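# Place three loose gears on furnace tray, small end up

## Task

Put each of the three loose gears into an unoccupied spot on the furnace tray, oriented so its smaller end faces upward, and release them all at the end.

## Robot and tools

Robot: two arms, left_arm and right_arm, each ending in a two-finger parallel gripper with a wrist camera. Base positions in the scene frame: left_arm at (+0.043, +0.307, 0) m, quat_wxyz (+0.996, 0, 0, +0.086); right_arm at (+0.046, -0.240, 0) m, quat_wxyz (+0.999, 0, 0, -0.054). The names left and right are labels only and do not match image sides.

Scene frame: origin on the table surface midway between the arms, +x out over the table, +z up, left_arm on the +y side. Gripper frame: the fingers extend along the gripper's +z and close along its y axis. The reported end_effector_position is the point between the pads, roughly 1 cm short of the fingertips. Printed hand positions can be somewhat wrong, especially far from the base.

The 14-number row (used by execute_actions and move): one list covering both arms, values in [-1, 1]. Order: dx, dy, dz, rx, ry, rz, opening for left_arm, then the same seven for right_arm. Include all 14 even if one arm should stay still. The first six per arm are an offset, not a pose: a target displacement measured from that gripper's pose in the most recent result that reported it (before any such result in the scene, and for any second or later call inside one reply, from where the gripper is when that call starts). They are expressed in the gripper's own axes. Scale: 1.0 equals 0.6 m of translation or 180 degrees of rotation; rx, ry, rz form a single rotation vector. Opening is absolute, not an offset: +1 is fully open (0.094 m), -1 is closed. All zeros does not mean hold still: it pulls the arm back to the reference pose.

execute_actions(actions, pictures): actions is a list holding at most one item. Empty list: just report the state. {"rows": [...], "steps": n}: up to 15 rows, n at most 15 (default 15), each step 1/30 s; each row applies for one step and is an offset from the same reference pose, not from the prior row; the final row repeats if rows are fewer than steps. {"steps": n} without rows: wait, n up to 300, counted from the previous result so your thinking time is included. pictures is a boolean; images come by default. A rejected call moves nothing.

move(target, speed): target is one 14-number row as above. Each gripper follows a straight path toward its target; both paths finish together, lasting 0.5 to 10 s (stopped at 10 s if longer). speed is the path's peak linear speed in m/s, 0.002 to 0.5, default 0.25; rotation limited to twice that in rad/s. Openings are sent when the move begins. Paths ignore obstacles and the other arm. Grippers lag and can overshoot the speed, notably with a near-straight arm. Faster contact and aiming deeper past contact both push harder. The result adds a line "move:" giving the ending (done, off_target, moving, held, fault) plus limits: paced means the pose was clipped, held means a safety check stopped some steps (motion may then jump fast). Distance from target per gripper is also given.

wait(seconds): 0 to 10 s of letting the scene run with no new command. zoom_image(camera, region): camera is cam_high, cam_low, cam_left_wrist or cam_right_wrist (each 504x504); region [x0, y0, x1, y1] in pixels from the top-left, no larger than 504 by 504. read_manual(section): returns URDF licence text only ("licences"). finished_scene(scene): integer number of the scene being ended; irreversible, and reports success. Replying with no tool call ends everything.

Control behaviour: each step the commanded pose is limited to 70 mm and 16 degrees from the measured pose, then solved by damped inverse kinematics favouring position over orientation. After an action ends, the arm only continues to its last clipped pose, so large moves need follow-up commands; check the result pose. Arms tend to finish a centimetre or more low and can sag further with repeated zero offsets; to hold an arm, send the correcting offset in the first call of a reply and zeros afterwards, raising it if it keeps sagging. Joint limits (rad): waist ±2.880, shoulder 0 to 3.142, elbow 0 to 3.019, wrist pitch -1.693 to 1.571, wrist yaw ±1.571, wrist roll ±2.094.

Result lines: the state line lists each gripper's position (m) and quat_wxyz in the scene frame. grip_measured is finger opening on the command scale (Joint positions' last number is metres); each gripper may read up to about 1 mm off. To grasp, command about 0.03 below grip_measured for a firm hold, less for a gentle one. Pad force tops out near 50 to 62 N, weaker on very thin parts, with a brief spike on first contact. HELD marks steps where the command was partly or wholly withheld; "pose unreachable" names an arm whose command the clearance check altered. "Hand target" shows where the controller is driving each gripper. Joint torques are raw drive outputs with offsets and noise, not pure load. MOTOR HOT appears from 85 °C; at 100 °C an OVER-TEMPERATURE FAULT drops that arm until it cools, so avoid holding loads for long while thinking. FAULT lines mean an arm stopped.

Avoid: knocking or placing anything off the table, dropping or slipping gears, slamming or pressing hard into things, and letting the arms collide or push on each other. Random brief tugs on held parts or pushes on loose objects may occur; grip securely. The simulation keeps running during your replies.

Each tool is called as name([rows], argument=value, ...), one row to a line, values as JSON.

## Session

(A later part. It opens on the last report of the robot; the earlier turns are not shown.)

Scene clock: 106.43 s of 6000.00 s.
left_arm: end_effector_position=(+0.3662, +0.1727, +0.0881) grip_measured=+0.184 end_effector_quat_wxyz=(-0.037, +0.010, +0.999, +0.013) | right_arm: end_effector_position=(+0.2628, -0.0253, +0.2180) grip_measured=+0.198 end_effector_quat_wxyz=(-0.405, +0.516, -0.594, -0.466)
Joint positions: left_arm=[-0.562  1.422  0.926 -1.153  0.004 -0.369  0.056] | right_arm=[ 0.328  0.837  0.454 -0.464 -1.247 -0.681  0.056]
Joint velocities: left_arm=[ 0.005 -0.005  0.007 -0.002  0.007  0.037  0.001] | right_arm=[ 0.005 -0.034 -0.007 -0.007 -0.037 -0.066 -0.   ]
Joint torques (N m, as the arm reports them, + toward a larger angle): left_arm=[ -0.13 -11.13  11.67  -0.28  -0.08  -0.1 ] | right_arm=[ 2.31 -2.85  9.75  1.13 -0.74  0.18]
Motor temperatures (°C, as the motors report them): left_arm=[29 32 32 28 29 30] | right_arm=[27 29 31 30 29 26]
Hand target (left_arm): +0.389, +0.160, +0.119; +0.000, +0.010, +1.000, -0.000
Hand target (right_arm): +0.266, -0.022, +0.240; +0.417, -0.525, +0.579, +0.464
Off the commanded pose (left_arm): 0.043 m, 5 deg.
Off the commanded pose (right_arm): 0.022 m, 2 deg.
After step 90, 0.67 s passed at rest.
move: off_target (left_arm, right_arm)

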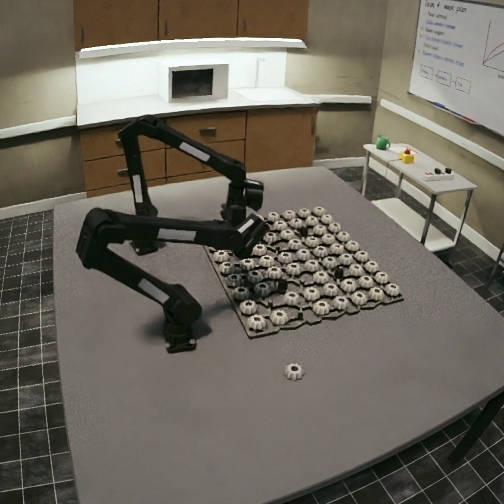

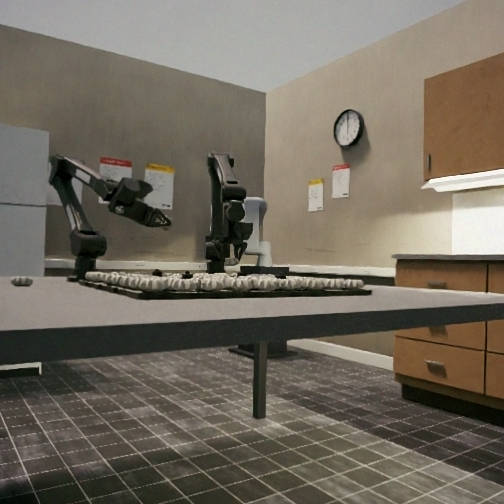

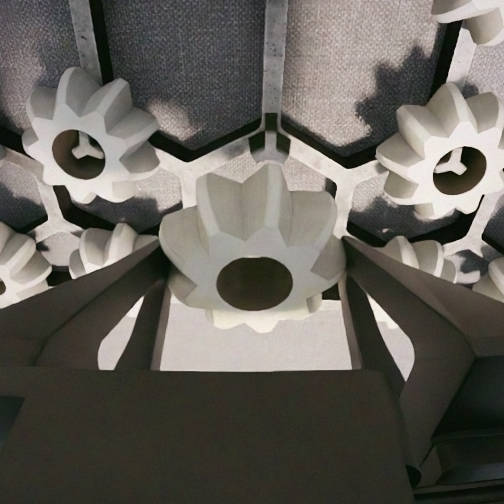

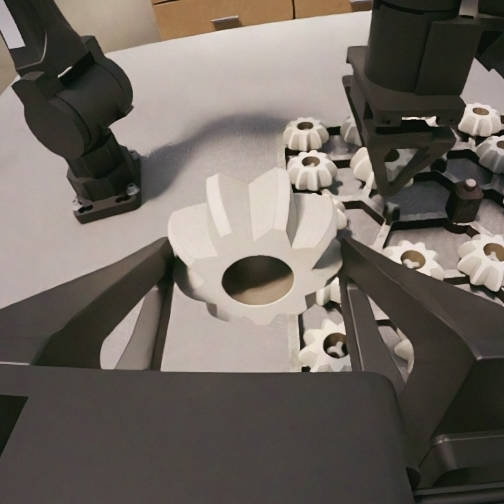

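move(target=[-0.037,-0.013,0.047,0.008,-0.024,0,0.05, -0.03,0,0,0,0,0,0.05], speed=0.08)

Scene clock: 111.73 s of 6000.00 s.
left_arm: end_effector_position=(+0.3811, +0.1668, +0.0568) grip_measured=+0.184 end_effector_quat_wxyz=(-0.009, +0.010, +1.000, +0.002) | right_arm: end_effector_position=(+0.2617, -0.0249, +0.2135) grip_measured=+0.198 end_effector_quat_wxyz=(-0.392, +0.508, -0.607, -0.468)
Joint positions: left_arm=[-0.562  1.471  0.885 -1.002  0.003 -0.37   0.056] | right_arm=[ 0.334  0.837  0.451 -0.477 -1.229 -0.657  0.056]
Joint velocities: left_arm=[ 0.005 -0.005  0.002 -0.007 -0.037  0.022 -0.   ] | right_arm=[-0.015  0.005 -0.012  0.007 -0.095 -0.037 -0.   ]
Joint torques (N m, as the arm reports them, + toward a larger angle): left_arm=[ 0.48 -9.92  7.03  0.7  -0.12  0.  ] | right_arm=[ 1.78 -2.93  9.88  1.19 -0.75  0.19]
Motor temperatures (°C, as the motors report them): left_arm=[29 32 33 28 29 30] | right_arm=[27 29 32 30 29 26]
Hand target (left_arm): +0.386, +0.166, +0.058; +0.001, +0.011, +1.000, +0.000
Hand target (right_arm): +0.265, -0.021, +0.235; +0.404, -0.517, +0.594, +0.466
Off the commanded pose (left_arm): 0.005 m, 1 deg.
Off the commanded pose (right_arm): 0.022 m, 2 deg.
After step 90, 1.47 s passed at rest.
move: off_target (right_arm)

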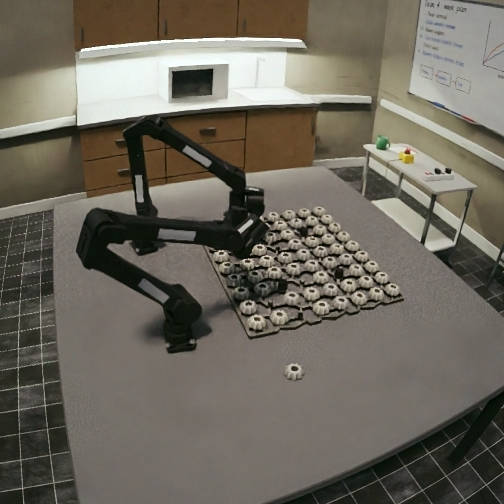

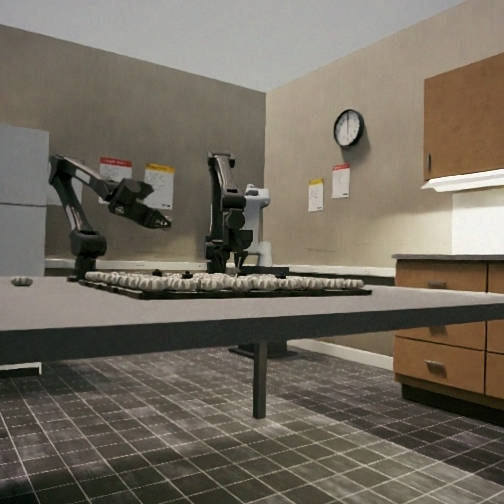

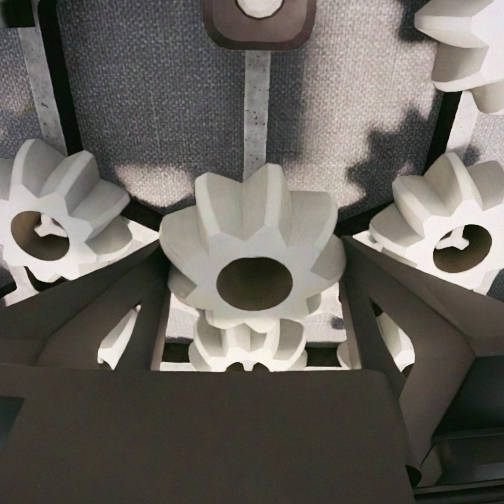

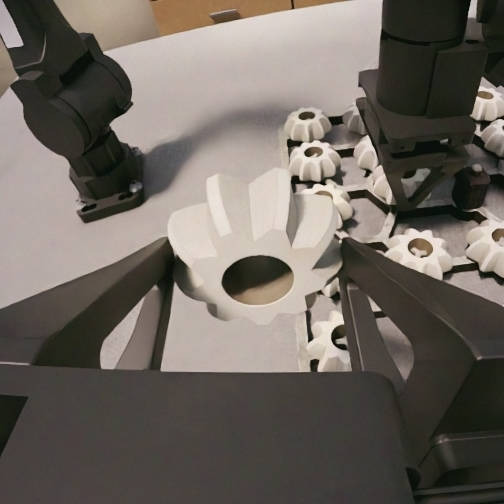

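move(target=[-0.004,0,0.04,0,0,0,0.05, -0.03,0,0,0,0,0,0.05], speed=0.04)

Scene clock: 114.40 s of 6000.00 s.
left_arm: end_effector_position=(+0.3792, +0.1676, +0.0333) grip_measured=+0.184 end_effector_quat_wxyz=(-0.014, +0.010, +1.000, +0.004) | right_arm: end_effector_position=(+0.2605, -0.0246, +0.2092) grip_measured=+0.198 end_effector_quat_wxyz=(+0.381, -0.500, +0.620, +0.469)
Joint positions: left_arm=[-0.562  1.515  0.857 -0.943  0.003 -0.37   0.056] | right_arm=[ 0.34   0.837  0.449 -0.489 -1.212 -0.635  0.056]
Joint velocities: left_arm=[ 0.005 -0.005  0.017  0.017 -0.022 -0.037 -0.   ] | right_arm=[-0.015 -0.015 -0.002 -0.007 -0.022 -0.037  0.   ]
Joint torques (N m, as the arm reports them, + toward a larger angle): left_arm=[ 0.27 -9.72  6.55  0.59 -0.03  0.  ] | right_arm=[ 1.5  -3.04  9.96  1.05 -0.75  0.16]
Motor temperatures (°C, as the motors report them): left_arm=[29 32 33 28 29 30] | right_arm=[27 29 32 30 29 26]
Hand target (left_arm): +0.383, +0.167, +0.033; -0.009, +0.010, +1.000, +0.002
Hand target (right_arm): +0.264, -0.021, +0.230; +0.392, -0.508, +0.607, +0.468
Off the commanded pose (left_arm): 0.004 m, 1 deg.
Off the commanded pose (right_arm): 0.022 m, 2 deg.
move: off_target (right_arm)

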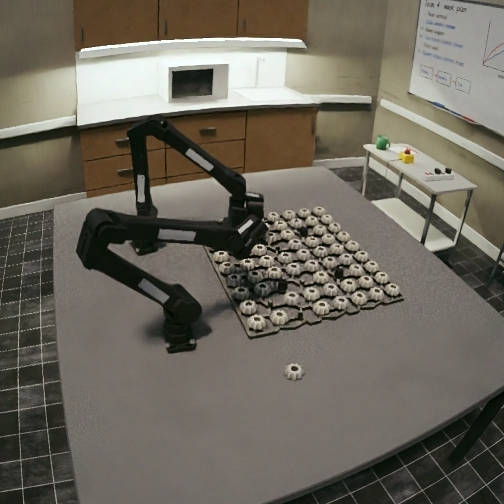

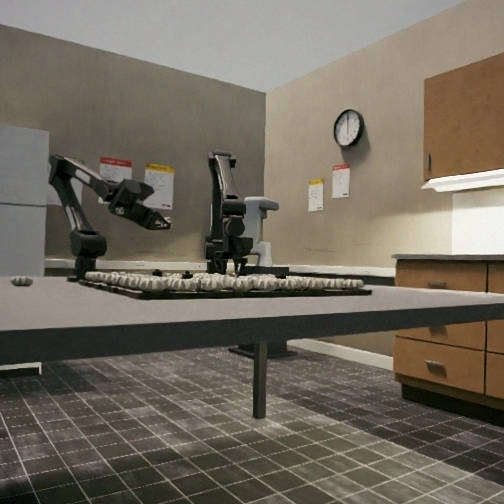

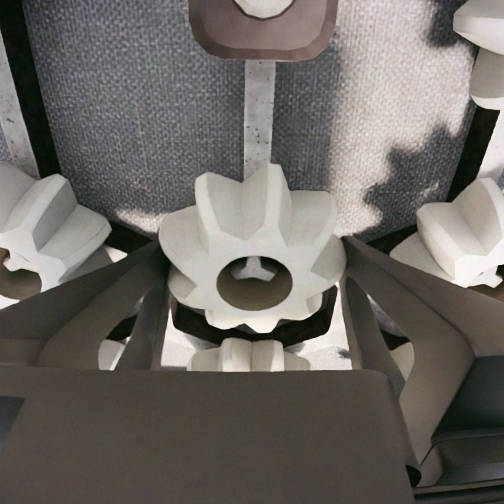

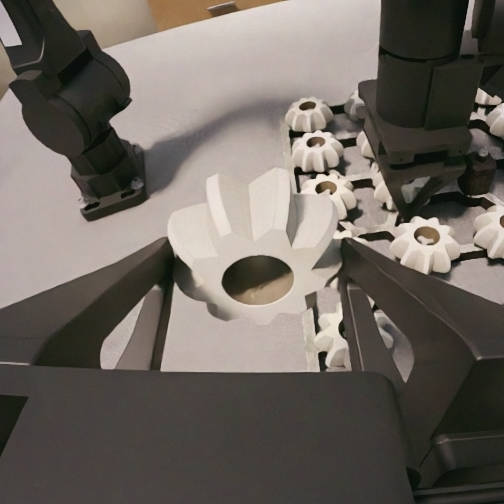

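Peg is in. Release slightly, then lift.

execute_actions([
  {"rows": [[0,0,0,0,0,0,0.42, 0,0,0,0,0,0,0.05]], "steps": 10},
], pictures=false)

move(target=[0,0,-0.2,0,0,0,0.42, 0,0,0,0,0,0,0.05], speed=0.15)

Scene clock: 119.77 s of 6000.00 s.
left_arm: end_effector_position=(+0.3792, +0.1676, +0.0333) grip_measured=+0.418 end_effector_quat_wxyz=(-0.014, +0.010, +1.000, +0.004) | right_arm: end_effector_position=(+0.2591, -0.0253, +0.2042) grip_measured=+0.198 end_effector_quat_wxyz=(+0.377, -0.498, +0.625, +0.468)
Joint positions: left_arm=[-0.562  1.515  0.857 -0.943  0.002 -0.37   0.067] | right_arm=[ 0.34   0.838  0.439 -0.489 -1.205 -0.633  0.056]
Joint velocities: left_arm=[ 0.005 -0.005  0.007 -0.007 -0.081 -0.051  0.   ] | right_arm=[-0.005 -0.005 -0.007 -0.007  0.037  0.022 -0.   ]
Joint torques (N m, as the arm reports them, + toward a larger angle): left_arm=[ 0.39 -9.97  6.16  0.35 -0.01 -0.02] | right_arm=[ 0.93 -1.75  7.88  1.41 -0.76  0.04]
Motor temperatures (°C, as the motors report them): left_arm=[29 32 32 28 29 30] | right_arm=[27 29 32 30 29 26]
Hand target (left_arm): +0.379, +0.168, +0.033; -0.014, +0.010, +1.000, +0.004
Hand target (right_arm): +0.261, -0.025, +0.209; +0.381, -0.500, +0.620, +0.469
Off the commanded pose (left_arm): 0.000 m, 0 deg.
Off the commanded pose (right_arm): 0.005 m, 1 deg.
Steps of this call (steps 1 to 90: nothing new was sent; then 2.03 s passed at rest; steps 91 to 100: all 10 steps of this action). Readings (end_effector_position):
91: left_arm (+0.3792, +0.1676, +0.0333) | right_arm (+0.2606, -0.0247, +0.2085)
92: left_arm (+0.3792, +0.1676, +0.0333) | right_arm (+0.2607, -0.0248, +0.2079)
94: left_arm (+0.3792, +0.1676, +0.0333) | right_arm (+0.2600, -0.0251, +0.2059)
98: left_arm (+0.3792, +0.1676, +0.0333) | right_arm (+0.2591, -0.0253, +0.2042)
100: the state above

Scene clock: 121.20 s of 6000.00 s.
left_arm: end_effector_position=(+0.3669, +0.1727, +0.1330) grip_measured=+0.418 end_effector_quat_wxyz=(-0.035, +0.010, +0.999, +0.013) | right_arm: end_effector_position=(+0.2576, -0.0262, +0.1991) grip_measured=+0.198 end_effector_quat_wxyz=(+0.374, -0.496, +0.630, +0.467)
Joint positions: left_arm=[-0.562  1.367  1.001 -1.278  0.002 -0.37   0.067] | right_arm=[ 0.34   0.838  0.43  -0.489 -1.197 -0.633  0.056]
Joint velocities: left_arm=[-0.024  0.005 -0.007 -0.017 -0.066 -0.066  0.   ] | right_arm=[-0.005  0.015  0.012  0.007  0.007 -0.022 -0.001]
Joint torques (N m, as the arm reports them, + toward a larger angle): left_arm=[ 0.24 -9.66 10.65 -0.3  -0.01 -0.04] | right_arm=[ 0.54 -1.63  7.98  1.34 -0.8   0.06]
Motor temperatures (°C, as the motors report them): left_arm=[29 32 32 28 29 30] | right_arm=[27 29 32 30 29 26]
Hand target (left_arm): +0.381, +0.166, +0.153; -0.014, +0.010, +1.000, +0.004
Hand target (right_arm): +0.259, -0.025, +0.204; +0.377, -0.498, +0.625, +0.468
Off the commanded pose (left_arm): 0.026 m, 3 deg.
Off the commanded pose (right_arm): 0.005 m, 1 deg.
move: off_target (left_arm)

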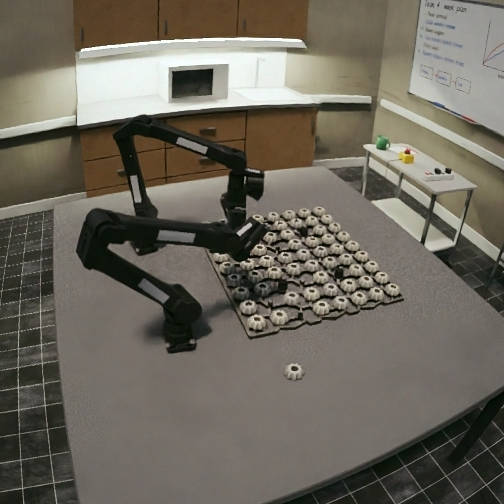

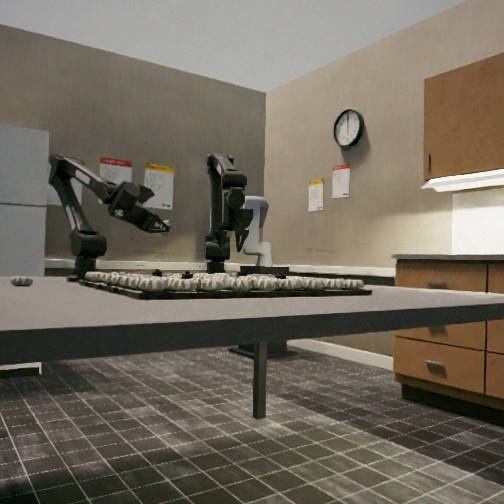

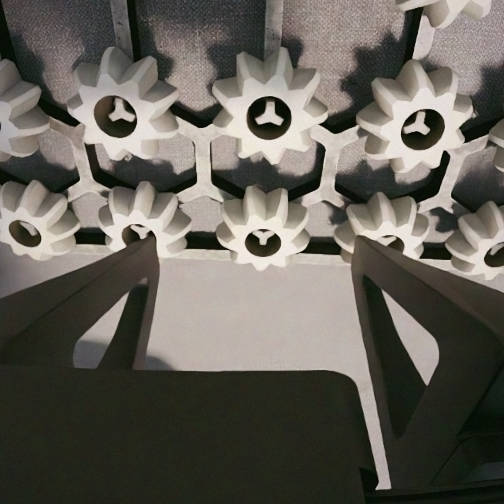

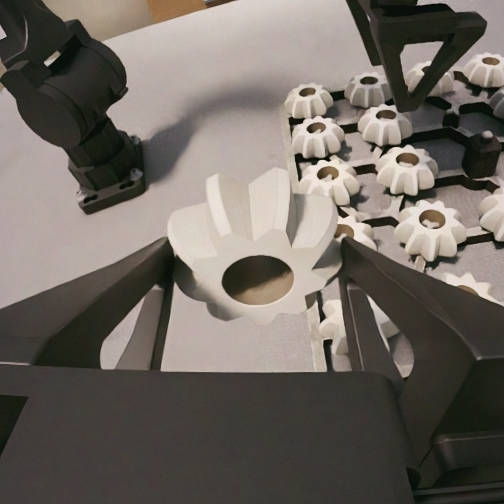

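move(target=[0.21,-0.119,-0.25,0.5,0.11,-0.117,1, -0.137,0.045,-0.05,-0.036,-0.085,0.093,0.05], speed=0.2)

Scene clock: 143.87 s of 6000.00 s.
left_arm: end_effector_position=(+0.2519, +0.1004, +0.2871) grip_measured=+1.000 end_effector_quat_wxyz=(-0.174, -0.178, +0.690, -0.680) | right_arm: end_effector_position=(+0.2469, -0.0276, +0.2793) grip_measured=+0.198 end_effector_quat_wxyz=(+0.334, -0.350, +0.623, +0.614)
Joint positions: left_arm=[-0.334  0.709  0.356  0.262  1.405 -1.984  0.094] | right_arm=[ 0.308  0.7    0.34   0.244 -1.383  0.447  0.056]
Joint velocities: left_arm=[ 0.005 -0.005 -0.027  0.144 -0.007 -0.139  0.   ] | right_arm=[-0.005 -0.005 -0.002  0.007  0.066 -0.037 -0.   ]
Joint torques (N m, as the arm reports them, + toward a larger angle): left_arm=[-0.37 -0.79  8.1   1.97 -0.05 -0.02] | right_arm=[-0.25 -0.97  8.16  2.84 -0.12  0.13]
Motor temperatures (°C, as the motors report them): left_arm=[29 32 33 28 29 30] | right_arm=[27 29 32 30 30 26]
Hand target (left_arm): +0.250, +0.099, +0.286; -0.179, -0.179, +0.688, -0.680
Hand target (right_arm): +0.248, -0.030, +0.289; +0.351, -0.358, +0.614, +0.609
Off the commanded pose (left_arm): 0.003 m, 1 deg.
Off the commanded pose (right_arm): 0.012 m, 3 deg.
After step 90, 13.77 s passed at rest.
move: off_target (right_arm)

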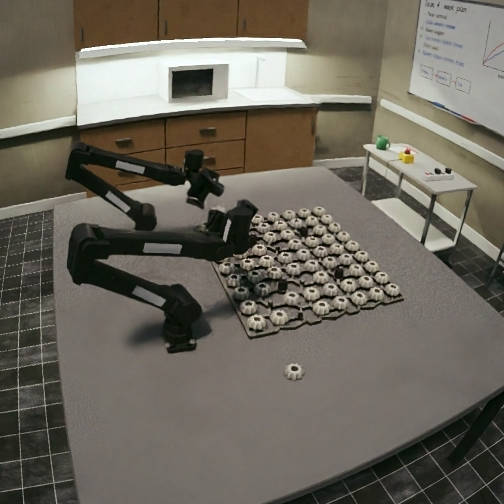

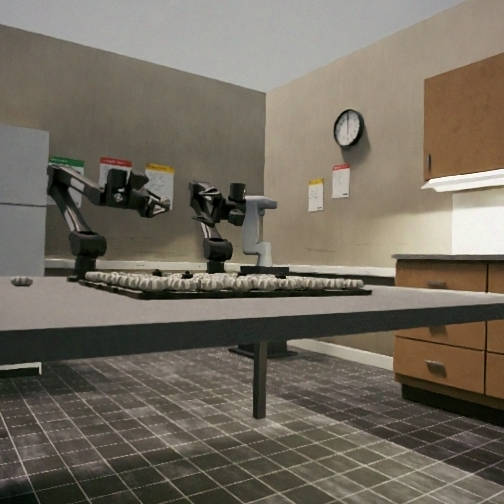

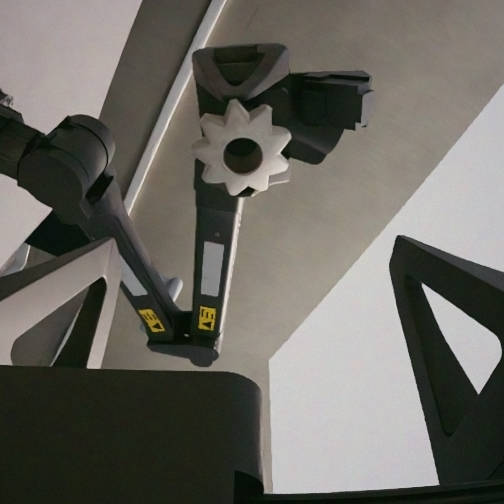

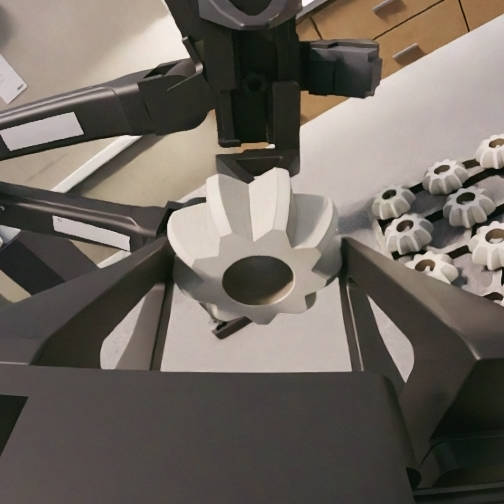

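move(target=[0.007,0.01,0.125,0,0,0,1, -0.014,0.008,0,0,0,0,0.05], speed=0.1)

Scene clock: 150.40 s of 6000.00 s.
left_arm: end_effector_position=(+0.2432, +0.0287, +0.2744) grip_measured=+1.000 end_effector_quat_wxyz=(-0.178, -0.184, +0.694, -0.673) | right_arm: end_effector_position=(+0.2455, -0.0279, +0.2734) grip_measured=+0.198 end_effector_quat_wxyz=(+0.323, -0.341, +0.631, +0.618)
Joint positions: left_arm=[-0.66   0.804  0.354  0.386  1.08  -2.033  0.094] | right_arm=[ 0.308  0.7    0.333  0.216 -1.383  0.447  0.056]
Joint velocities: left_arm=[-0.005 -0.015 -0.007  0.002 -0.095 -0.037  0.   ] | right_arm=[-0.005 -0.005 -0.012 -0.032 -0.081 -0.037 -0.001]
Joint torques (N m, as the arm reports them, + toward a larger angle): left_arm=[ 0.22 -1.79  9.24  2.3  -0.05 -0.06] | right_arm=[ 0.87 -1.42  9.51  1.38 -0.02  0.05]
Motor temperatures (°C, as the motors report them): left_arm=[29 32 33 28 29 30] | right_arm=[27 29 32 30 29 26]
Hand target (left_arm): +0.246, +0.026, +0.283; -0.174, -0.178, +0.690, -0.679
Hand target (right_arm): +0.247, -0.027, +0.289; +0.334, -0.350, +0.623, +0.615
Off the commanded pose (left_arm): 0.009 m, 1 deg.
Off the commanded pose (right_arm): 0.016 m, 2 deg.
After step 90, 2.47 s passed at rest.
move: off_target (right_arm)

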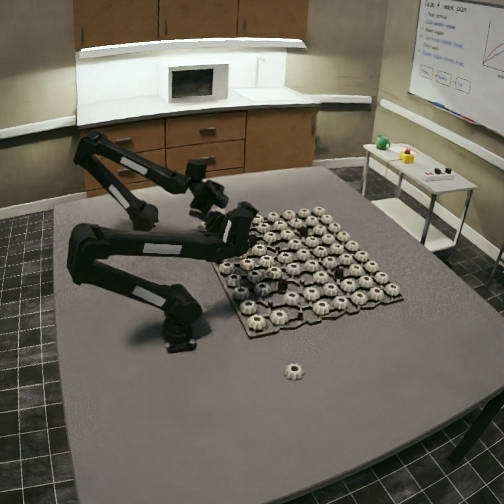

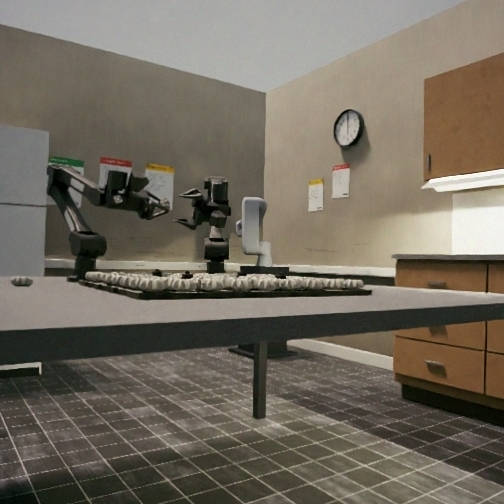

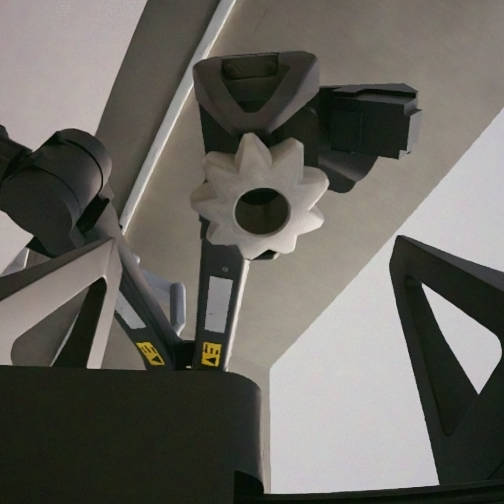

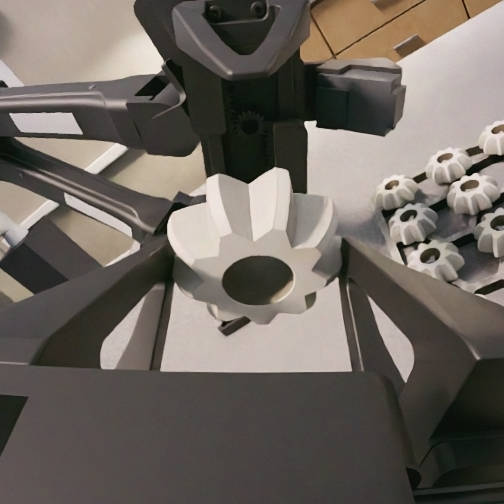

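move(target=[0,-0.007,0.08,0,0,0,1, -0.014,0.008,0,0,0,0,0.05], speed=0.06)

Scene clock: 153.57 s of 6000.00 s.
left_arm: end_effector_position=(+0.2370, -0.0086, +0.2504) grip_measured=+1.000 end_effector_quat_wxyz=(-0.187, -0.203, +0.702, -0.657) | right_arm: end_effector_position=(+0.2442, -0.0282, +0.2677) grip_measured=+0.198 end_effector_quat_wxyz=(+0.311, -0.332, +0.638, +0.621)
Joint positions: left_arm=[-0.811  0.905  0.354  0.439  0.924 -2.039  0.094] | right_arm=[ 0.308  0.7    0.327  0.189 -1.382  0.447  0.056]
Joint velocities: left_arm=[-0.005  0.005 -0.012  0.007  0.022  0.081  0.   ] | right_arm=[-0.015 -0.005  0.002  0.002 -0.007  0.007  0.   ]
Joint torques (N m, as the arm reports them, + toward a larger angle): left_arm=[-0.21 -2.84 11.46  2.25  0.   -0.08] | right_arm=[ 0.45 -1.06  9.44  1.41 -0.02  0.1 ]
Motor temperatures (°C, as the motors report them): left_arm=[29 32 33 28 29 30] | right_arm=[27 29 32 30 29 26]
Hand target (left_arm): +0.245, -0.017, +0.277; -0.178, -0.184, +0.694, -0.673
Hand target (right_arm): +0.246, -0.028, +0.283; +0.323, -0.341, +0.631, +0.618
Off the commanded pose (left_arm): 0.030 m, 3 deg.
Off the commanded pose (right_arm): 0.015 m, 2 deg.
move: off_target (left_arm, right_arm)

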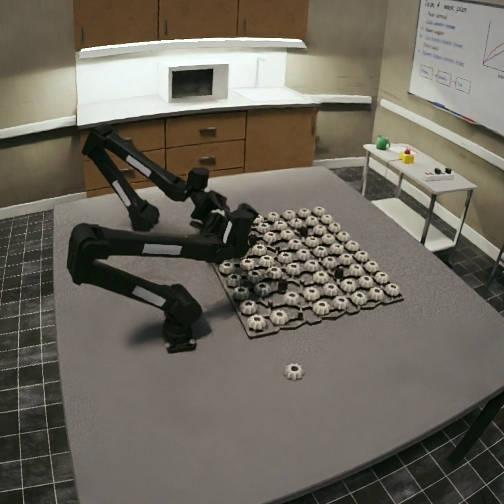

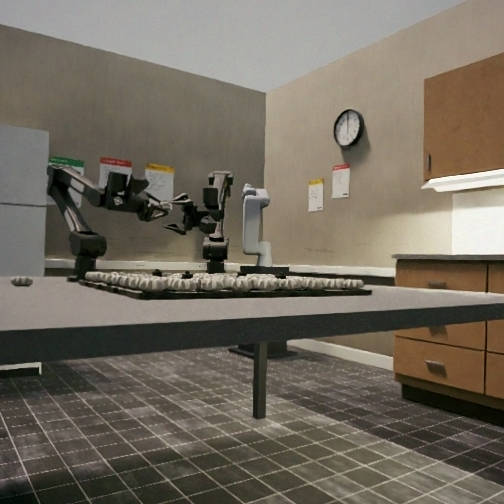

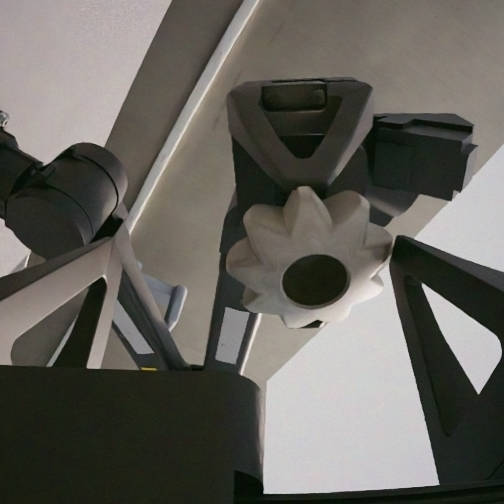

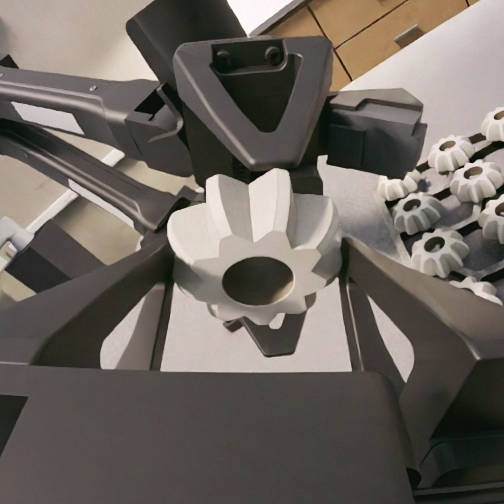

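move(target=[0,0,0,0,0,0,1, 0.04,-0.018,0.018,0,0,0,0.05], speed=0.05)

Scene clock: 160.70 s of 6000.00 s.
left_arm: end_effector_position=(+0.2370, -0.0086, +0.2504) grip_measured=+1.000 end_effector_quat_wxyz=(-0.187, -0.203, +0.702, -0.657) | right_arm: end_effector_position=(+0.2376, -0.0210, +0.2330) grip_measured=+0.198 end_effector_quat_wxyz=(+0.302, -0.322, +0.648, +0.621)
Joint positions: left_arm=[-0.811  0.905  0.354  0.439  0.924 -2.039  0.094] | right_arm=[ 0.352  0.746  0.251  0.295 -1.331  0.464  0.056]
Joint velocities: left_arm=[-0.005 -0.005 -0.012  0.007  0.022 -0.051  0.   ] | right_arm=[-0.024  0.005 -0.007  0.051  0.007  0.022 -0.001]
Joint torques (N m, as the arm reports them, + toward a larger angle): left_arm=[ 0.44 -2.77  8.    1.55  0.07  0.06] | right_arm=[ 1.08 -0.11  7.89  2.82 -0.03  0.16]
Motor temperatures (°C, as the motors report them): left_arm=[29 32 34 28 29 30] | right_arm=[27 29 32 30 29 26]
Hand target (left_arm): +0.237, -0.009, +0.250; -0.186, -0.203, +0.702, -0.657
Hand target (right_arm): +0.238, -0.019, +0.241; +0.310, -0.332, +0.639, +0.621
Off the commanded pose (left_arm): 0.000 m, 0 deg.
Off the commanded pose (right_arm): 0.009 m, 2 deg.
After step 90, 3.27 s passed at rest.
move: done

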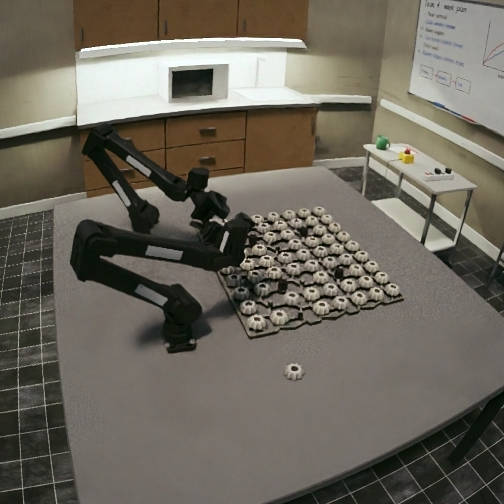

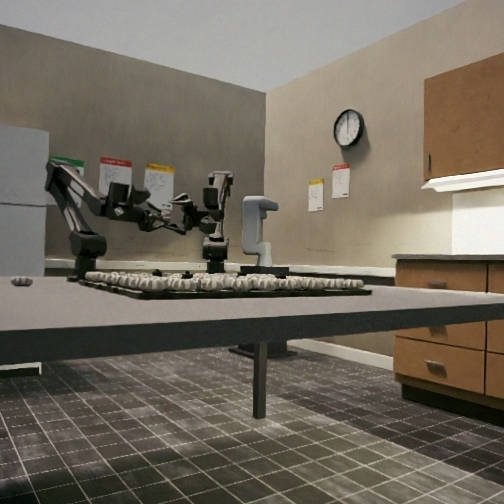

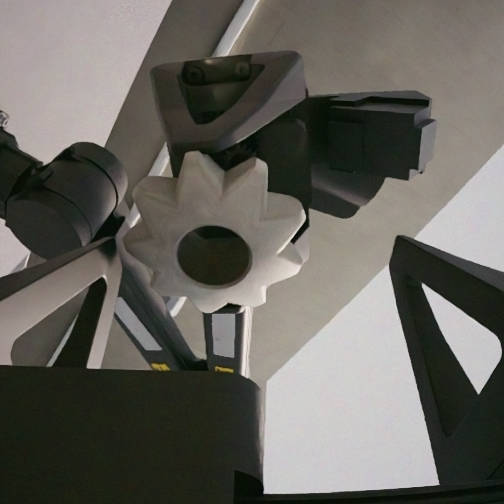

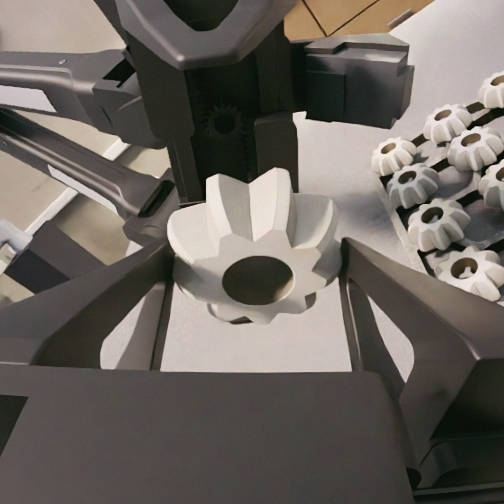

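move(target=[-0.017,0.028,0.007,0,0,0,1, 0,0,0,0,0,0,0.05], speed=0.05)

Scene clock: 165.03 s of 6000.00 s.
left_arm: end_effector_position=(+0.2391, -0.0095, +0.2320) grip_measured=+1.000 end_effector_quat_wxyz=(-0.186, -0.207, +0.702, -0.655) | right_arm: end_effector_position=(+0.2358, -0.0214, +0.2291) grip_measured=+0.198 end_effector_quat_wxyz=(+0.298, -0.318, +0.651, +0.622)
Joint positions: left_arm=[-0.812  0.961  0.327  0.514  0.917 -2.039  0.094] | right_arm=[ 0.352  0.746  0.241  0.298 -1.331  0.469  0.056]
Joint velocities: left_arm=[-0.015 -0.005 -0.002  0.012  0.022 -0.007  0.   ] | right_arm=[-0.005 -0.015  0.012 -0.002 -0.022 -0.051  0.   ]
Joint torques (N m, as the arm reports them, + toward a larger angle): left_arm=[-0.34 -2.41  7.39  2.65 -0.03  0.05] | right_arm=[ 0.27 -0.4   8.02  1.59 -0.08  0.  ]
Motor temperatures (°C, as the motors report them): left_arm=[29 32 33 28 29 30] | right_arm=[27 29 32 30 29 26]
Hand target (left_arm): +0.237, -0.011, +0.231; -0.186, -0.203, +0.702, -0.657
Hand target (right_arm): +0.238, -0.021, +0.233; +0.302, -0.321, +0.648, +0.621
Off the commanded pose (left_arm): 0.003 m, 1 deg.
Off the commanded pose (right_arm): 0.004 m, 1 deg.
After step 90, 0.57 s passed at rest.
move: done

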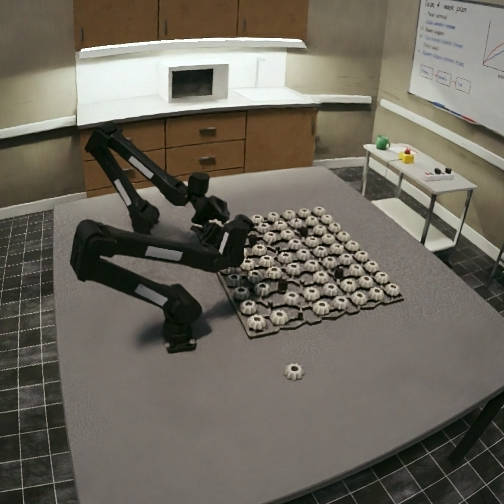

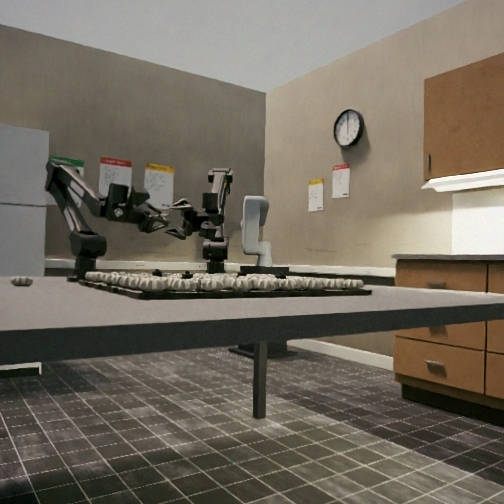

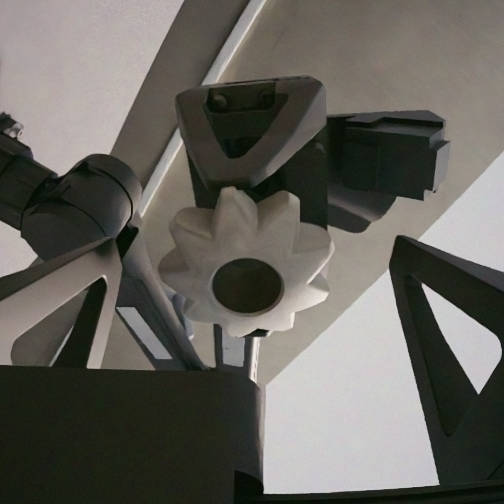

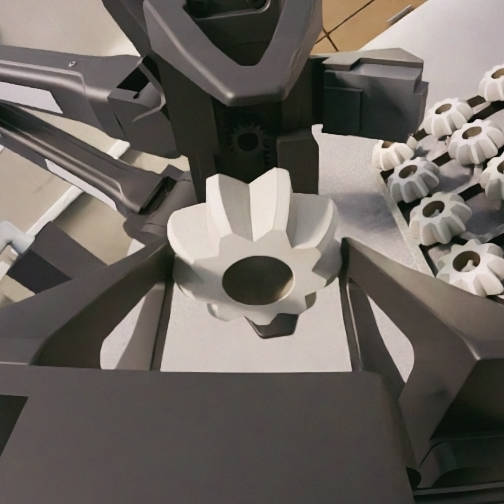

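execute_actions([
  {"rows": [[-0.003,0.008,0.012,0,0,0,1, 0,0,0,0,0,0,0.05],[-0.003,0.008,0.012,0,0,0,1, 0,0,0,0,0,0,0.05],[-0.003,0.008,0.012,0,0,0,1, 0,0,0,0,0,0,0.05],[-0.003,0.008,0.012,0,0,0,1, 0,0,0,0,0,0,0.05],[-0.003,0.008,0.012,0,0,0,1, 0,0,0,0,0,0,0.05],[-0.003,0.008,0.012,0,0,0,1, 0,0,0,0,0,0,0.05],[-0.003,0.008,0.012,0,0,0,1, 0,0,0,0,0,0,0.05],[-0.003,0.008,0.012,0,0,0,0.05, 0,0,0,0,0,0,0.05]], "steps": 15},
])

Scene clock: 169.07 s of 6000.00 s.
left_arm: end_effector_position=(+0.2375, -0.0144, +0.2227) grip_measured=+0.176 end_effector_quat_wxyz=(-0.187, -0.211, +0.706, -0.650) | right_arm: end_effector_position=(+0.2341, -0.0221, +0.2242) grip_measured=+0.198 end_effector_quat_wxyz=(+0.294, -0.314, +0.654, +0.623)
Joint positions: left_arm=[-0.832  0.99   0.321  0.532  0.896 -2.035  0.055] | right_arm=[ 0.351  0.746  0.231  0.298 -1.328  0.471  0.056]
Joint velocities: left_arm=[-0.024 -0.005  0.002 -0.002 -0.037 -0.037  0.001] | right_arm=[-0.005  0.005  0.002 -0.002 -0.037  0.081  0.   ]
Joint torques (N m, as the arm reports them, + toward a larger angle): left_arm=[ 0.55 -2.67  8.01  2.27  0.01 -0.03] | right_arm=[ 0.59 -0.79  7.99  1.63 -0.16 -0.02]
Motor temperatures (°C, as the motors report them): left_arm=[29 32 33 28 29 30] | right_arm=[27 29 32 30 29 26]
Hand target (left_arm): +0.238, -0.016, +0.227; -0.186, -0.207, +0.703, -0.655
Hand target (right_arm): +0.236, -0.022, +0.229; +0.298, -0.318, +0.651, +0.622
Off the commanded pose (left_arm): 0.004 m, 1 deg.
Off the commanded pose (right_arm): 0.005 m, 1 deg.
Steps of this call (steps 1 to 90: nothing new was sent; then 0.53 s passed at rest; steps 91 to 105: all 15 steps of this action). Readings (end_effector_position):
91: left_arm (+0.2403, -0.0099, +0.2319) | right_arm (+0.2357, -0.0215, +0.2288)
92: left_arm (+0.2409, -0.0107, +0.2314) | right_arm (+0.2355, -0.0215, +0.2283)
94: left_arm (+0.2400, -0.0127, +0.2295) | right_arm (+0.2348, -0.0217, +0.2267)
98: left_arm (+0.2393, -0.0143, +0.2265) | right_arm (+0.2339, -0.0219, +0.2249)
105: the state above

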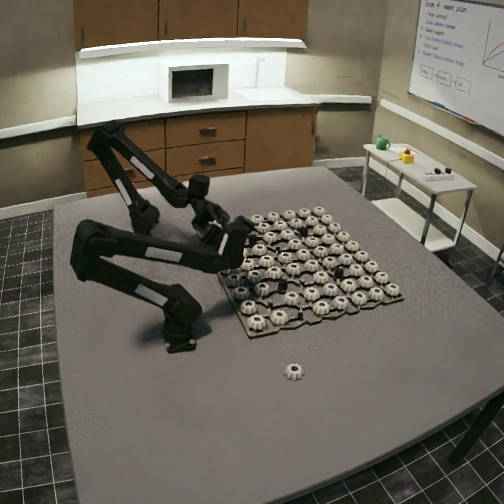

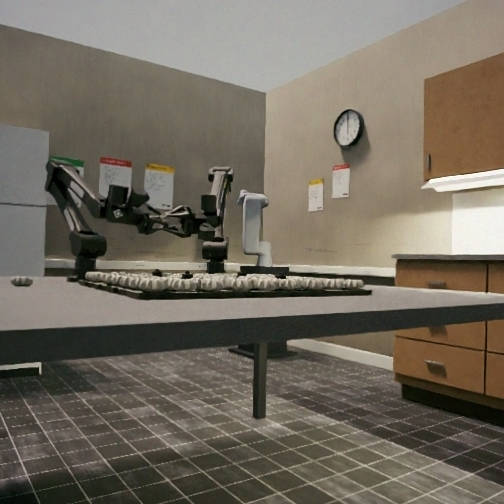

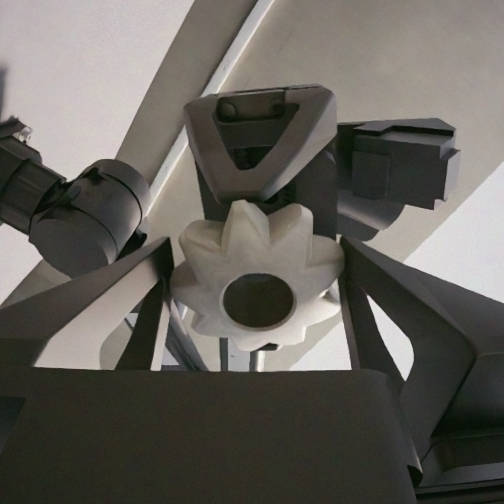

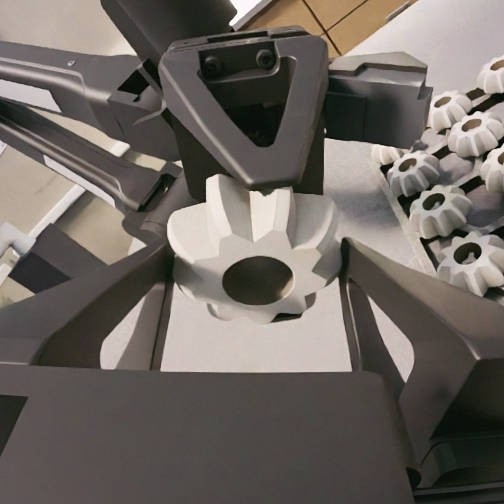

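execute_actions([
  {"rows": [[0,0,0,0,0,0,0.05, 0,0,0,0,0,0,0.7]], "steps": 8},
], pictures=false)

move(target=[0,0,0,0,0,0,0.05, 0,0,-0.13,0,0,0,0.7], speed=0.15)

Scene clock: 171.57 s of 6000.00 s.
left_arm: end_effector_position=(+0.2355, -0.0128, +0.2181) grip_measured=+0.176 end_effector_quat_wxyz=(-0.189, -0.214, +0.707, -0.647) | right_arm: end_effector_position=(+0.2340, -0.0221, +0.2241) grip_measured=+0.699 end_effector_quat_wxyz=(+0.294, -0.314, +0.654, +0.623)
Joint positions: left_arm=[-0.832  0.99   0.311  0.532  0.896 -2.035  0.055] | right_arm=[ 0.351  0.746  0.23   0.298 -1.328  0.471  0.08 ]
Joint velocities: left_arm=[-0.005 -0.005 -0.002  0.007  0.037 -0.051  0.001] | right_arm=[-0.015 -0.005  0.002  0.007  0.051 -0.037  0.   ]
Joint torques (N m, as the arm reports them, + toward a larger angle): left_arm=[ 0.38 -3.3   7.95  1.56  0.08  0.06] | right_arm=[ 1.21 -0.02  7.34  1.69 -0.02  0.03]
Motor temperatures (°C, as the motors report them): left_arm=[29 32 33 28 29 30] | right_arm=[27 29 32 30 29 26]
Hand target (left_arm): +0.237, -0.014, +0.223; -0.187, -0.211, +0.706, -0.650
Hand target (right_arm): +0.234, -0.022, +0.224; +0.294, -0.314, +0.654, +0.623
Off the commanded pose (left_arm): 0.005 m, 1 deg.
Off the commanded pose (right_arm): 0.000 m, 0 deg.
Steps of this call (steps 1 to 67: nothing new was sent; steps 68 to 75: all 8 steps of this action). Readings (end_effector_position):
68: left_arm (+0.2375, -0.0144, +0.2227) | right_arm (+0.2340, -0.0221, +0.2241)
69: left_arm (+0.2373, -0.0142, +0.2222) | right_arm (+0.2340, -0.0221, +0.2241)
71: left_arm (+0.2365, -0.0136, +0.2203) | right_arm (+0.2340, -0.0221, +0.2241)
75: the state above

Scene clock: 172.73 s of 6000.00 s.
left_arm: end_effector_position=(+0.2336, -0.0113, +0.2137) grip_measured=+0.176 end_effector_quat_wxyz=(-0.191, -0.217, +0.708, -0.644) | right_arm: end_effector_position=(+0.2349, -0.0967, +0.2313) grip_measured=+0.699 end_effector_quat_wxyz=(+0.361, -0.267, +0.654, +0.609)
Joint positions: left_arm=[-0.832  0.99   0.302  0.532  0.896 -2.035  0.055] | right_arm=[-0.05   0.568  0.188  0.119 -1.582  0.387  0.08 ]
Joint velocities: left_arm=[-0.005 -0.005 -0.017 -0.017  0.051  0.022  0.   ] | right_arm=[-0.005 -0.015 -0.012 -0.022  0.051 -0.095  0.001]
Joint torques (N m, as the arm reports them, + toward a larger angle): left_arm=[ 0.41 -3.12  7.99  1.56  0.08  0.06] | right_arm=[-0.48  1.03  7.28  0.86 -0.19  0.1 ]
Motor temperatures (°C, as the motors report them): left_arm=[29 32 33 28 29 30] | right_arm=[27 29 32 30 29 26]
Hand target (left_arm): +0.236, -0.013, +0.218; -0.189, -0.214, +0.707, -0.647
Hand target (right_arm): +0.234, -0.098, +0.229; +0.354, -0.256, +0.658, +0.614
Off the commanded pose (left_arm): 0.005 m, 1 deg.
Off the commanded pose (right_arm): 0.005 m, 10 deg.
joint sent to its limit (right arm) — the command would take joint 5 (wrist yaw) past its lower limit, so that joint was sent only as far as its limit.
move: off_target (right_arm)

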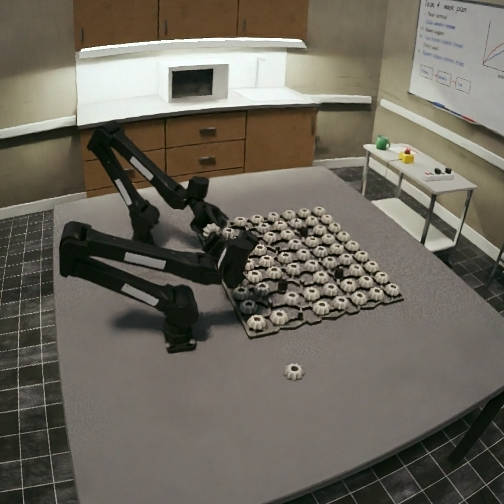

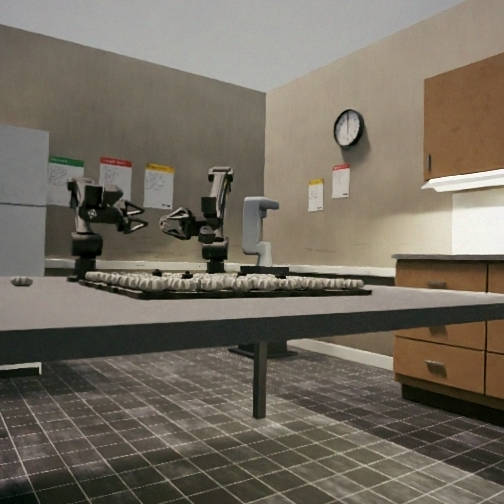

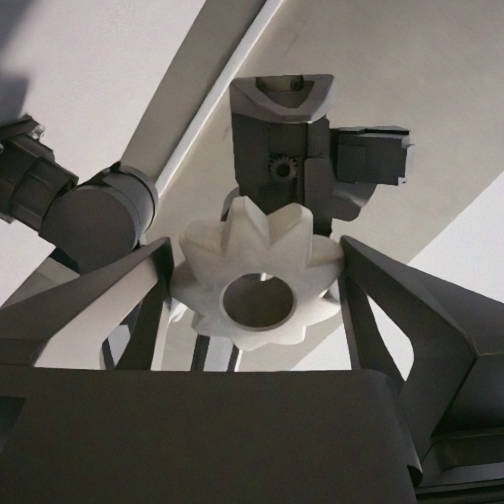

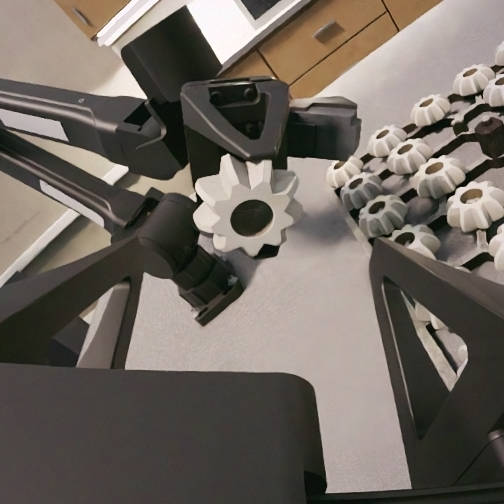

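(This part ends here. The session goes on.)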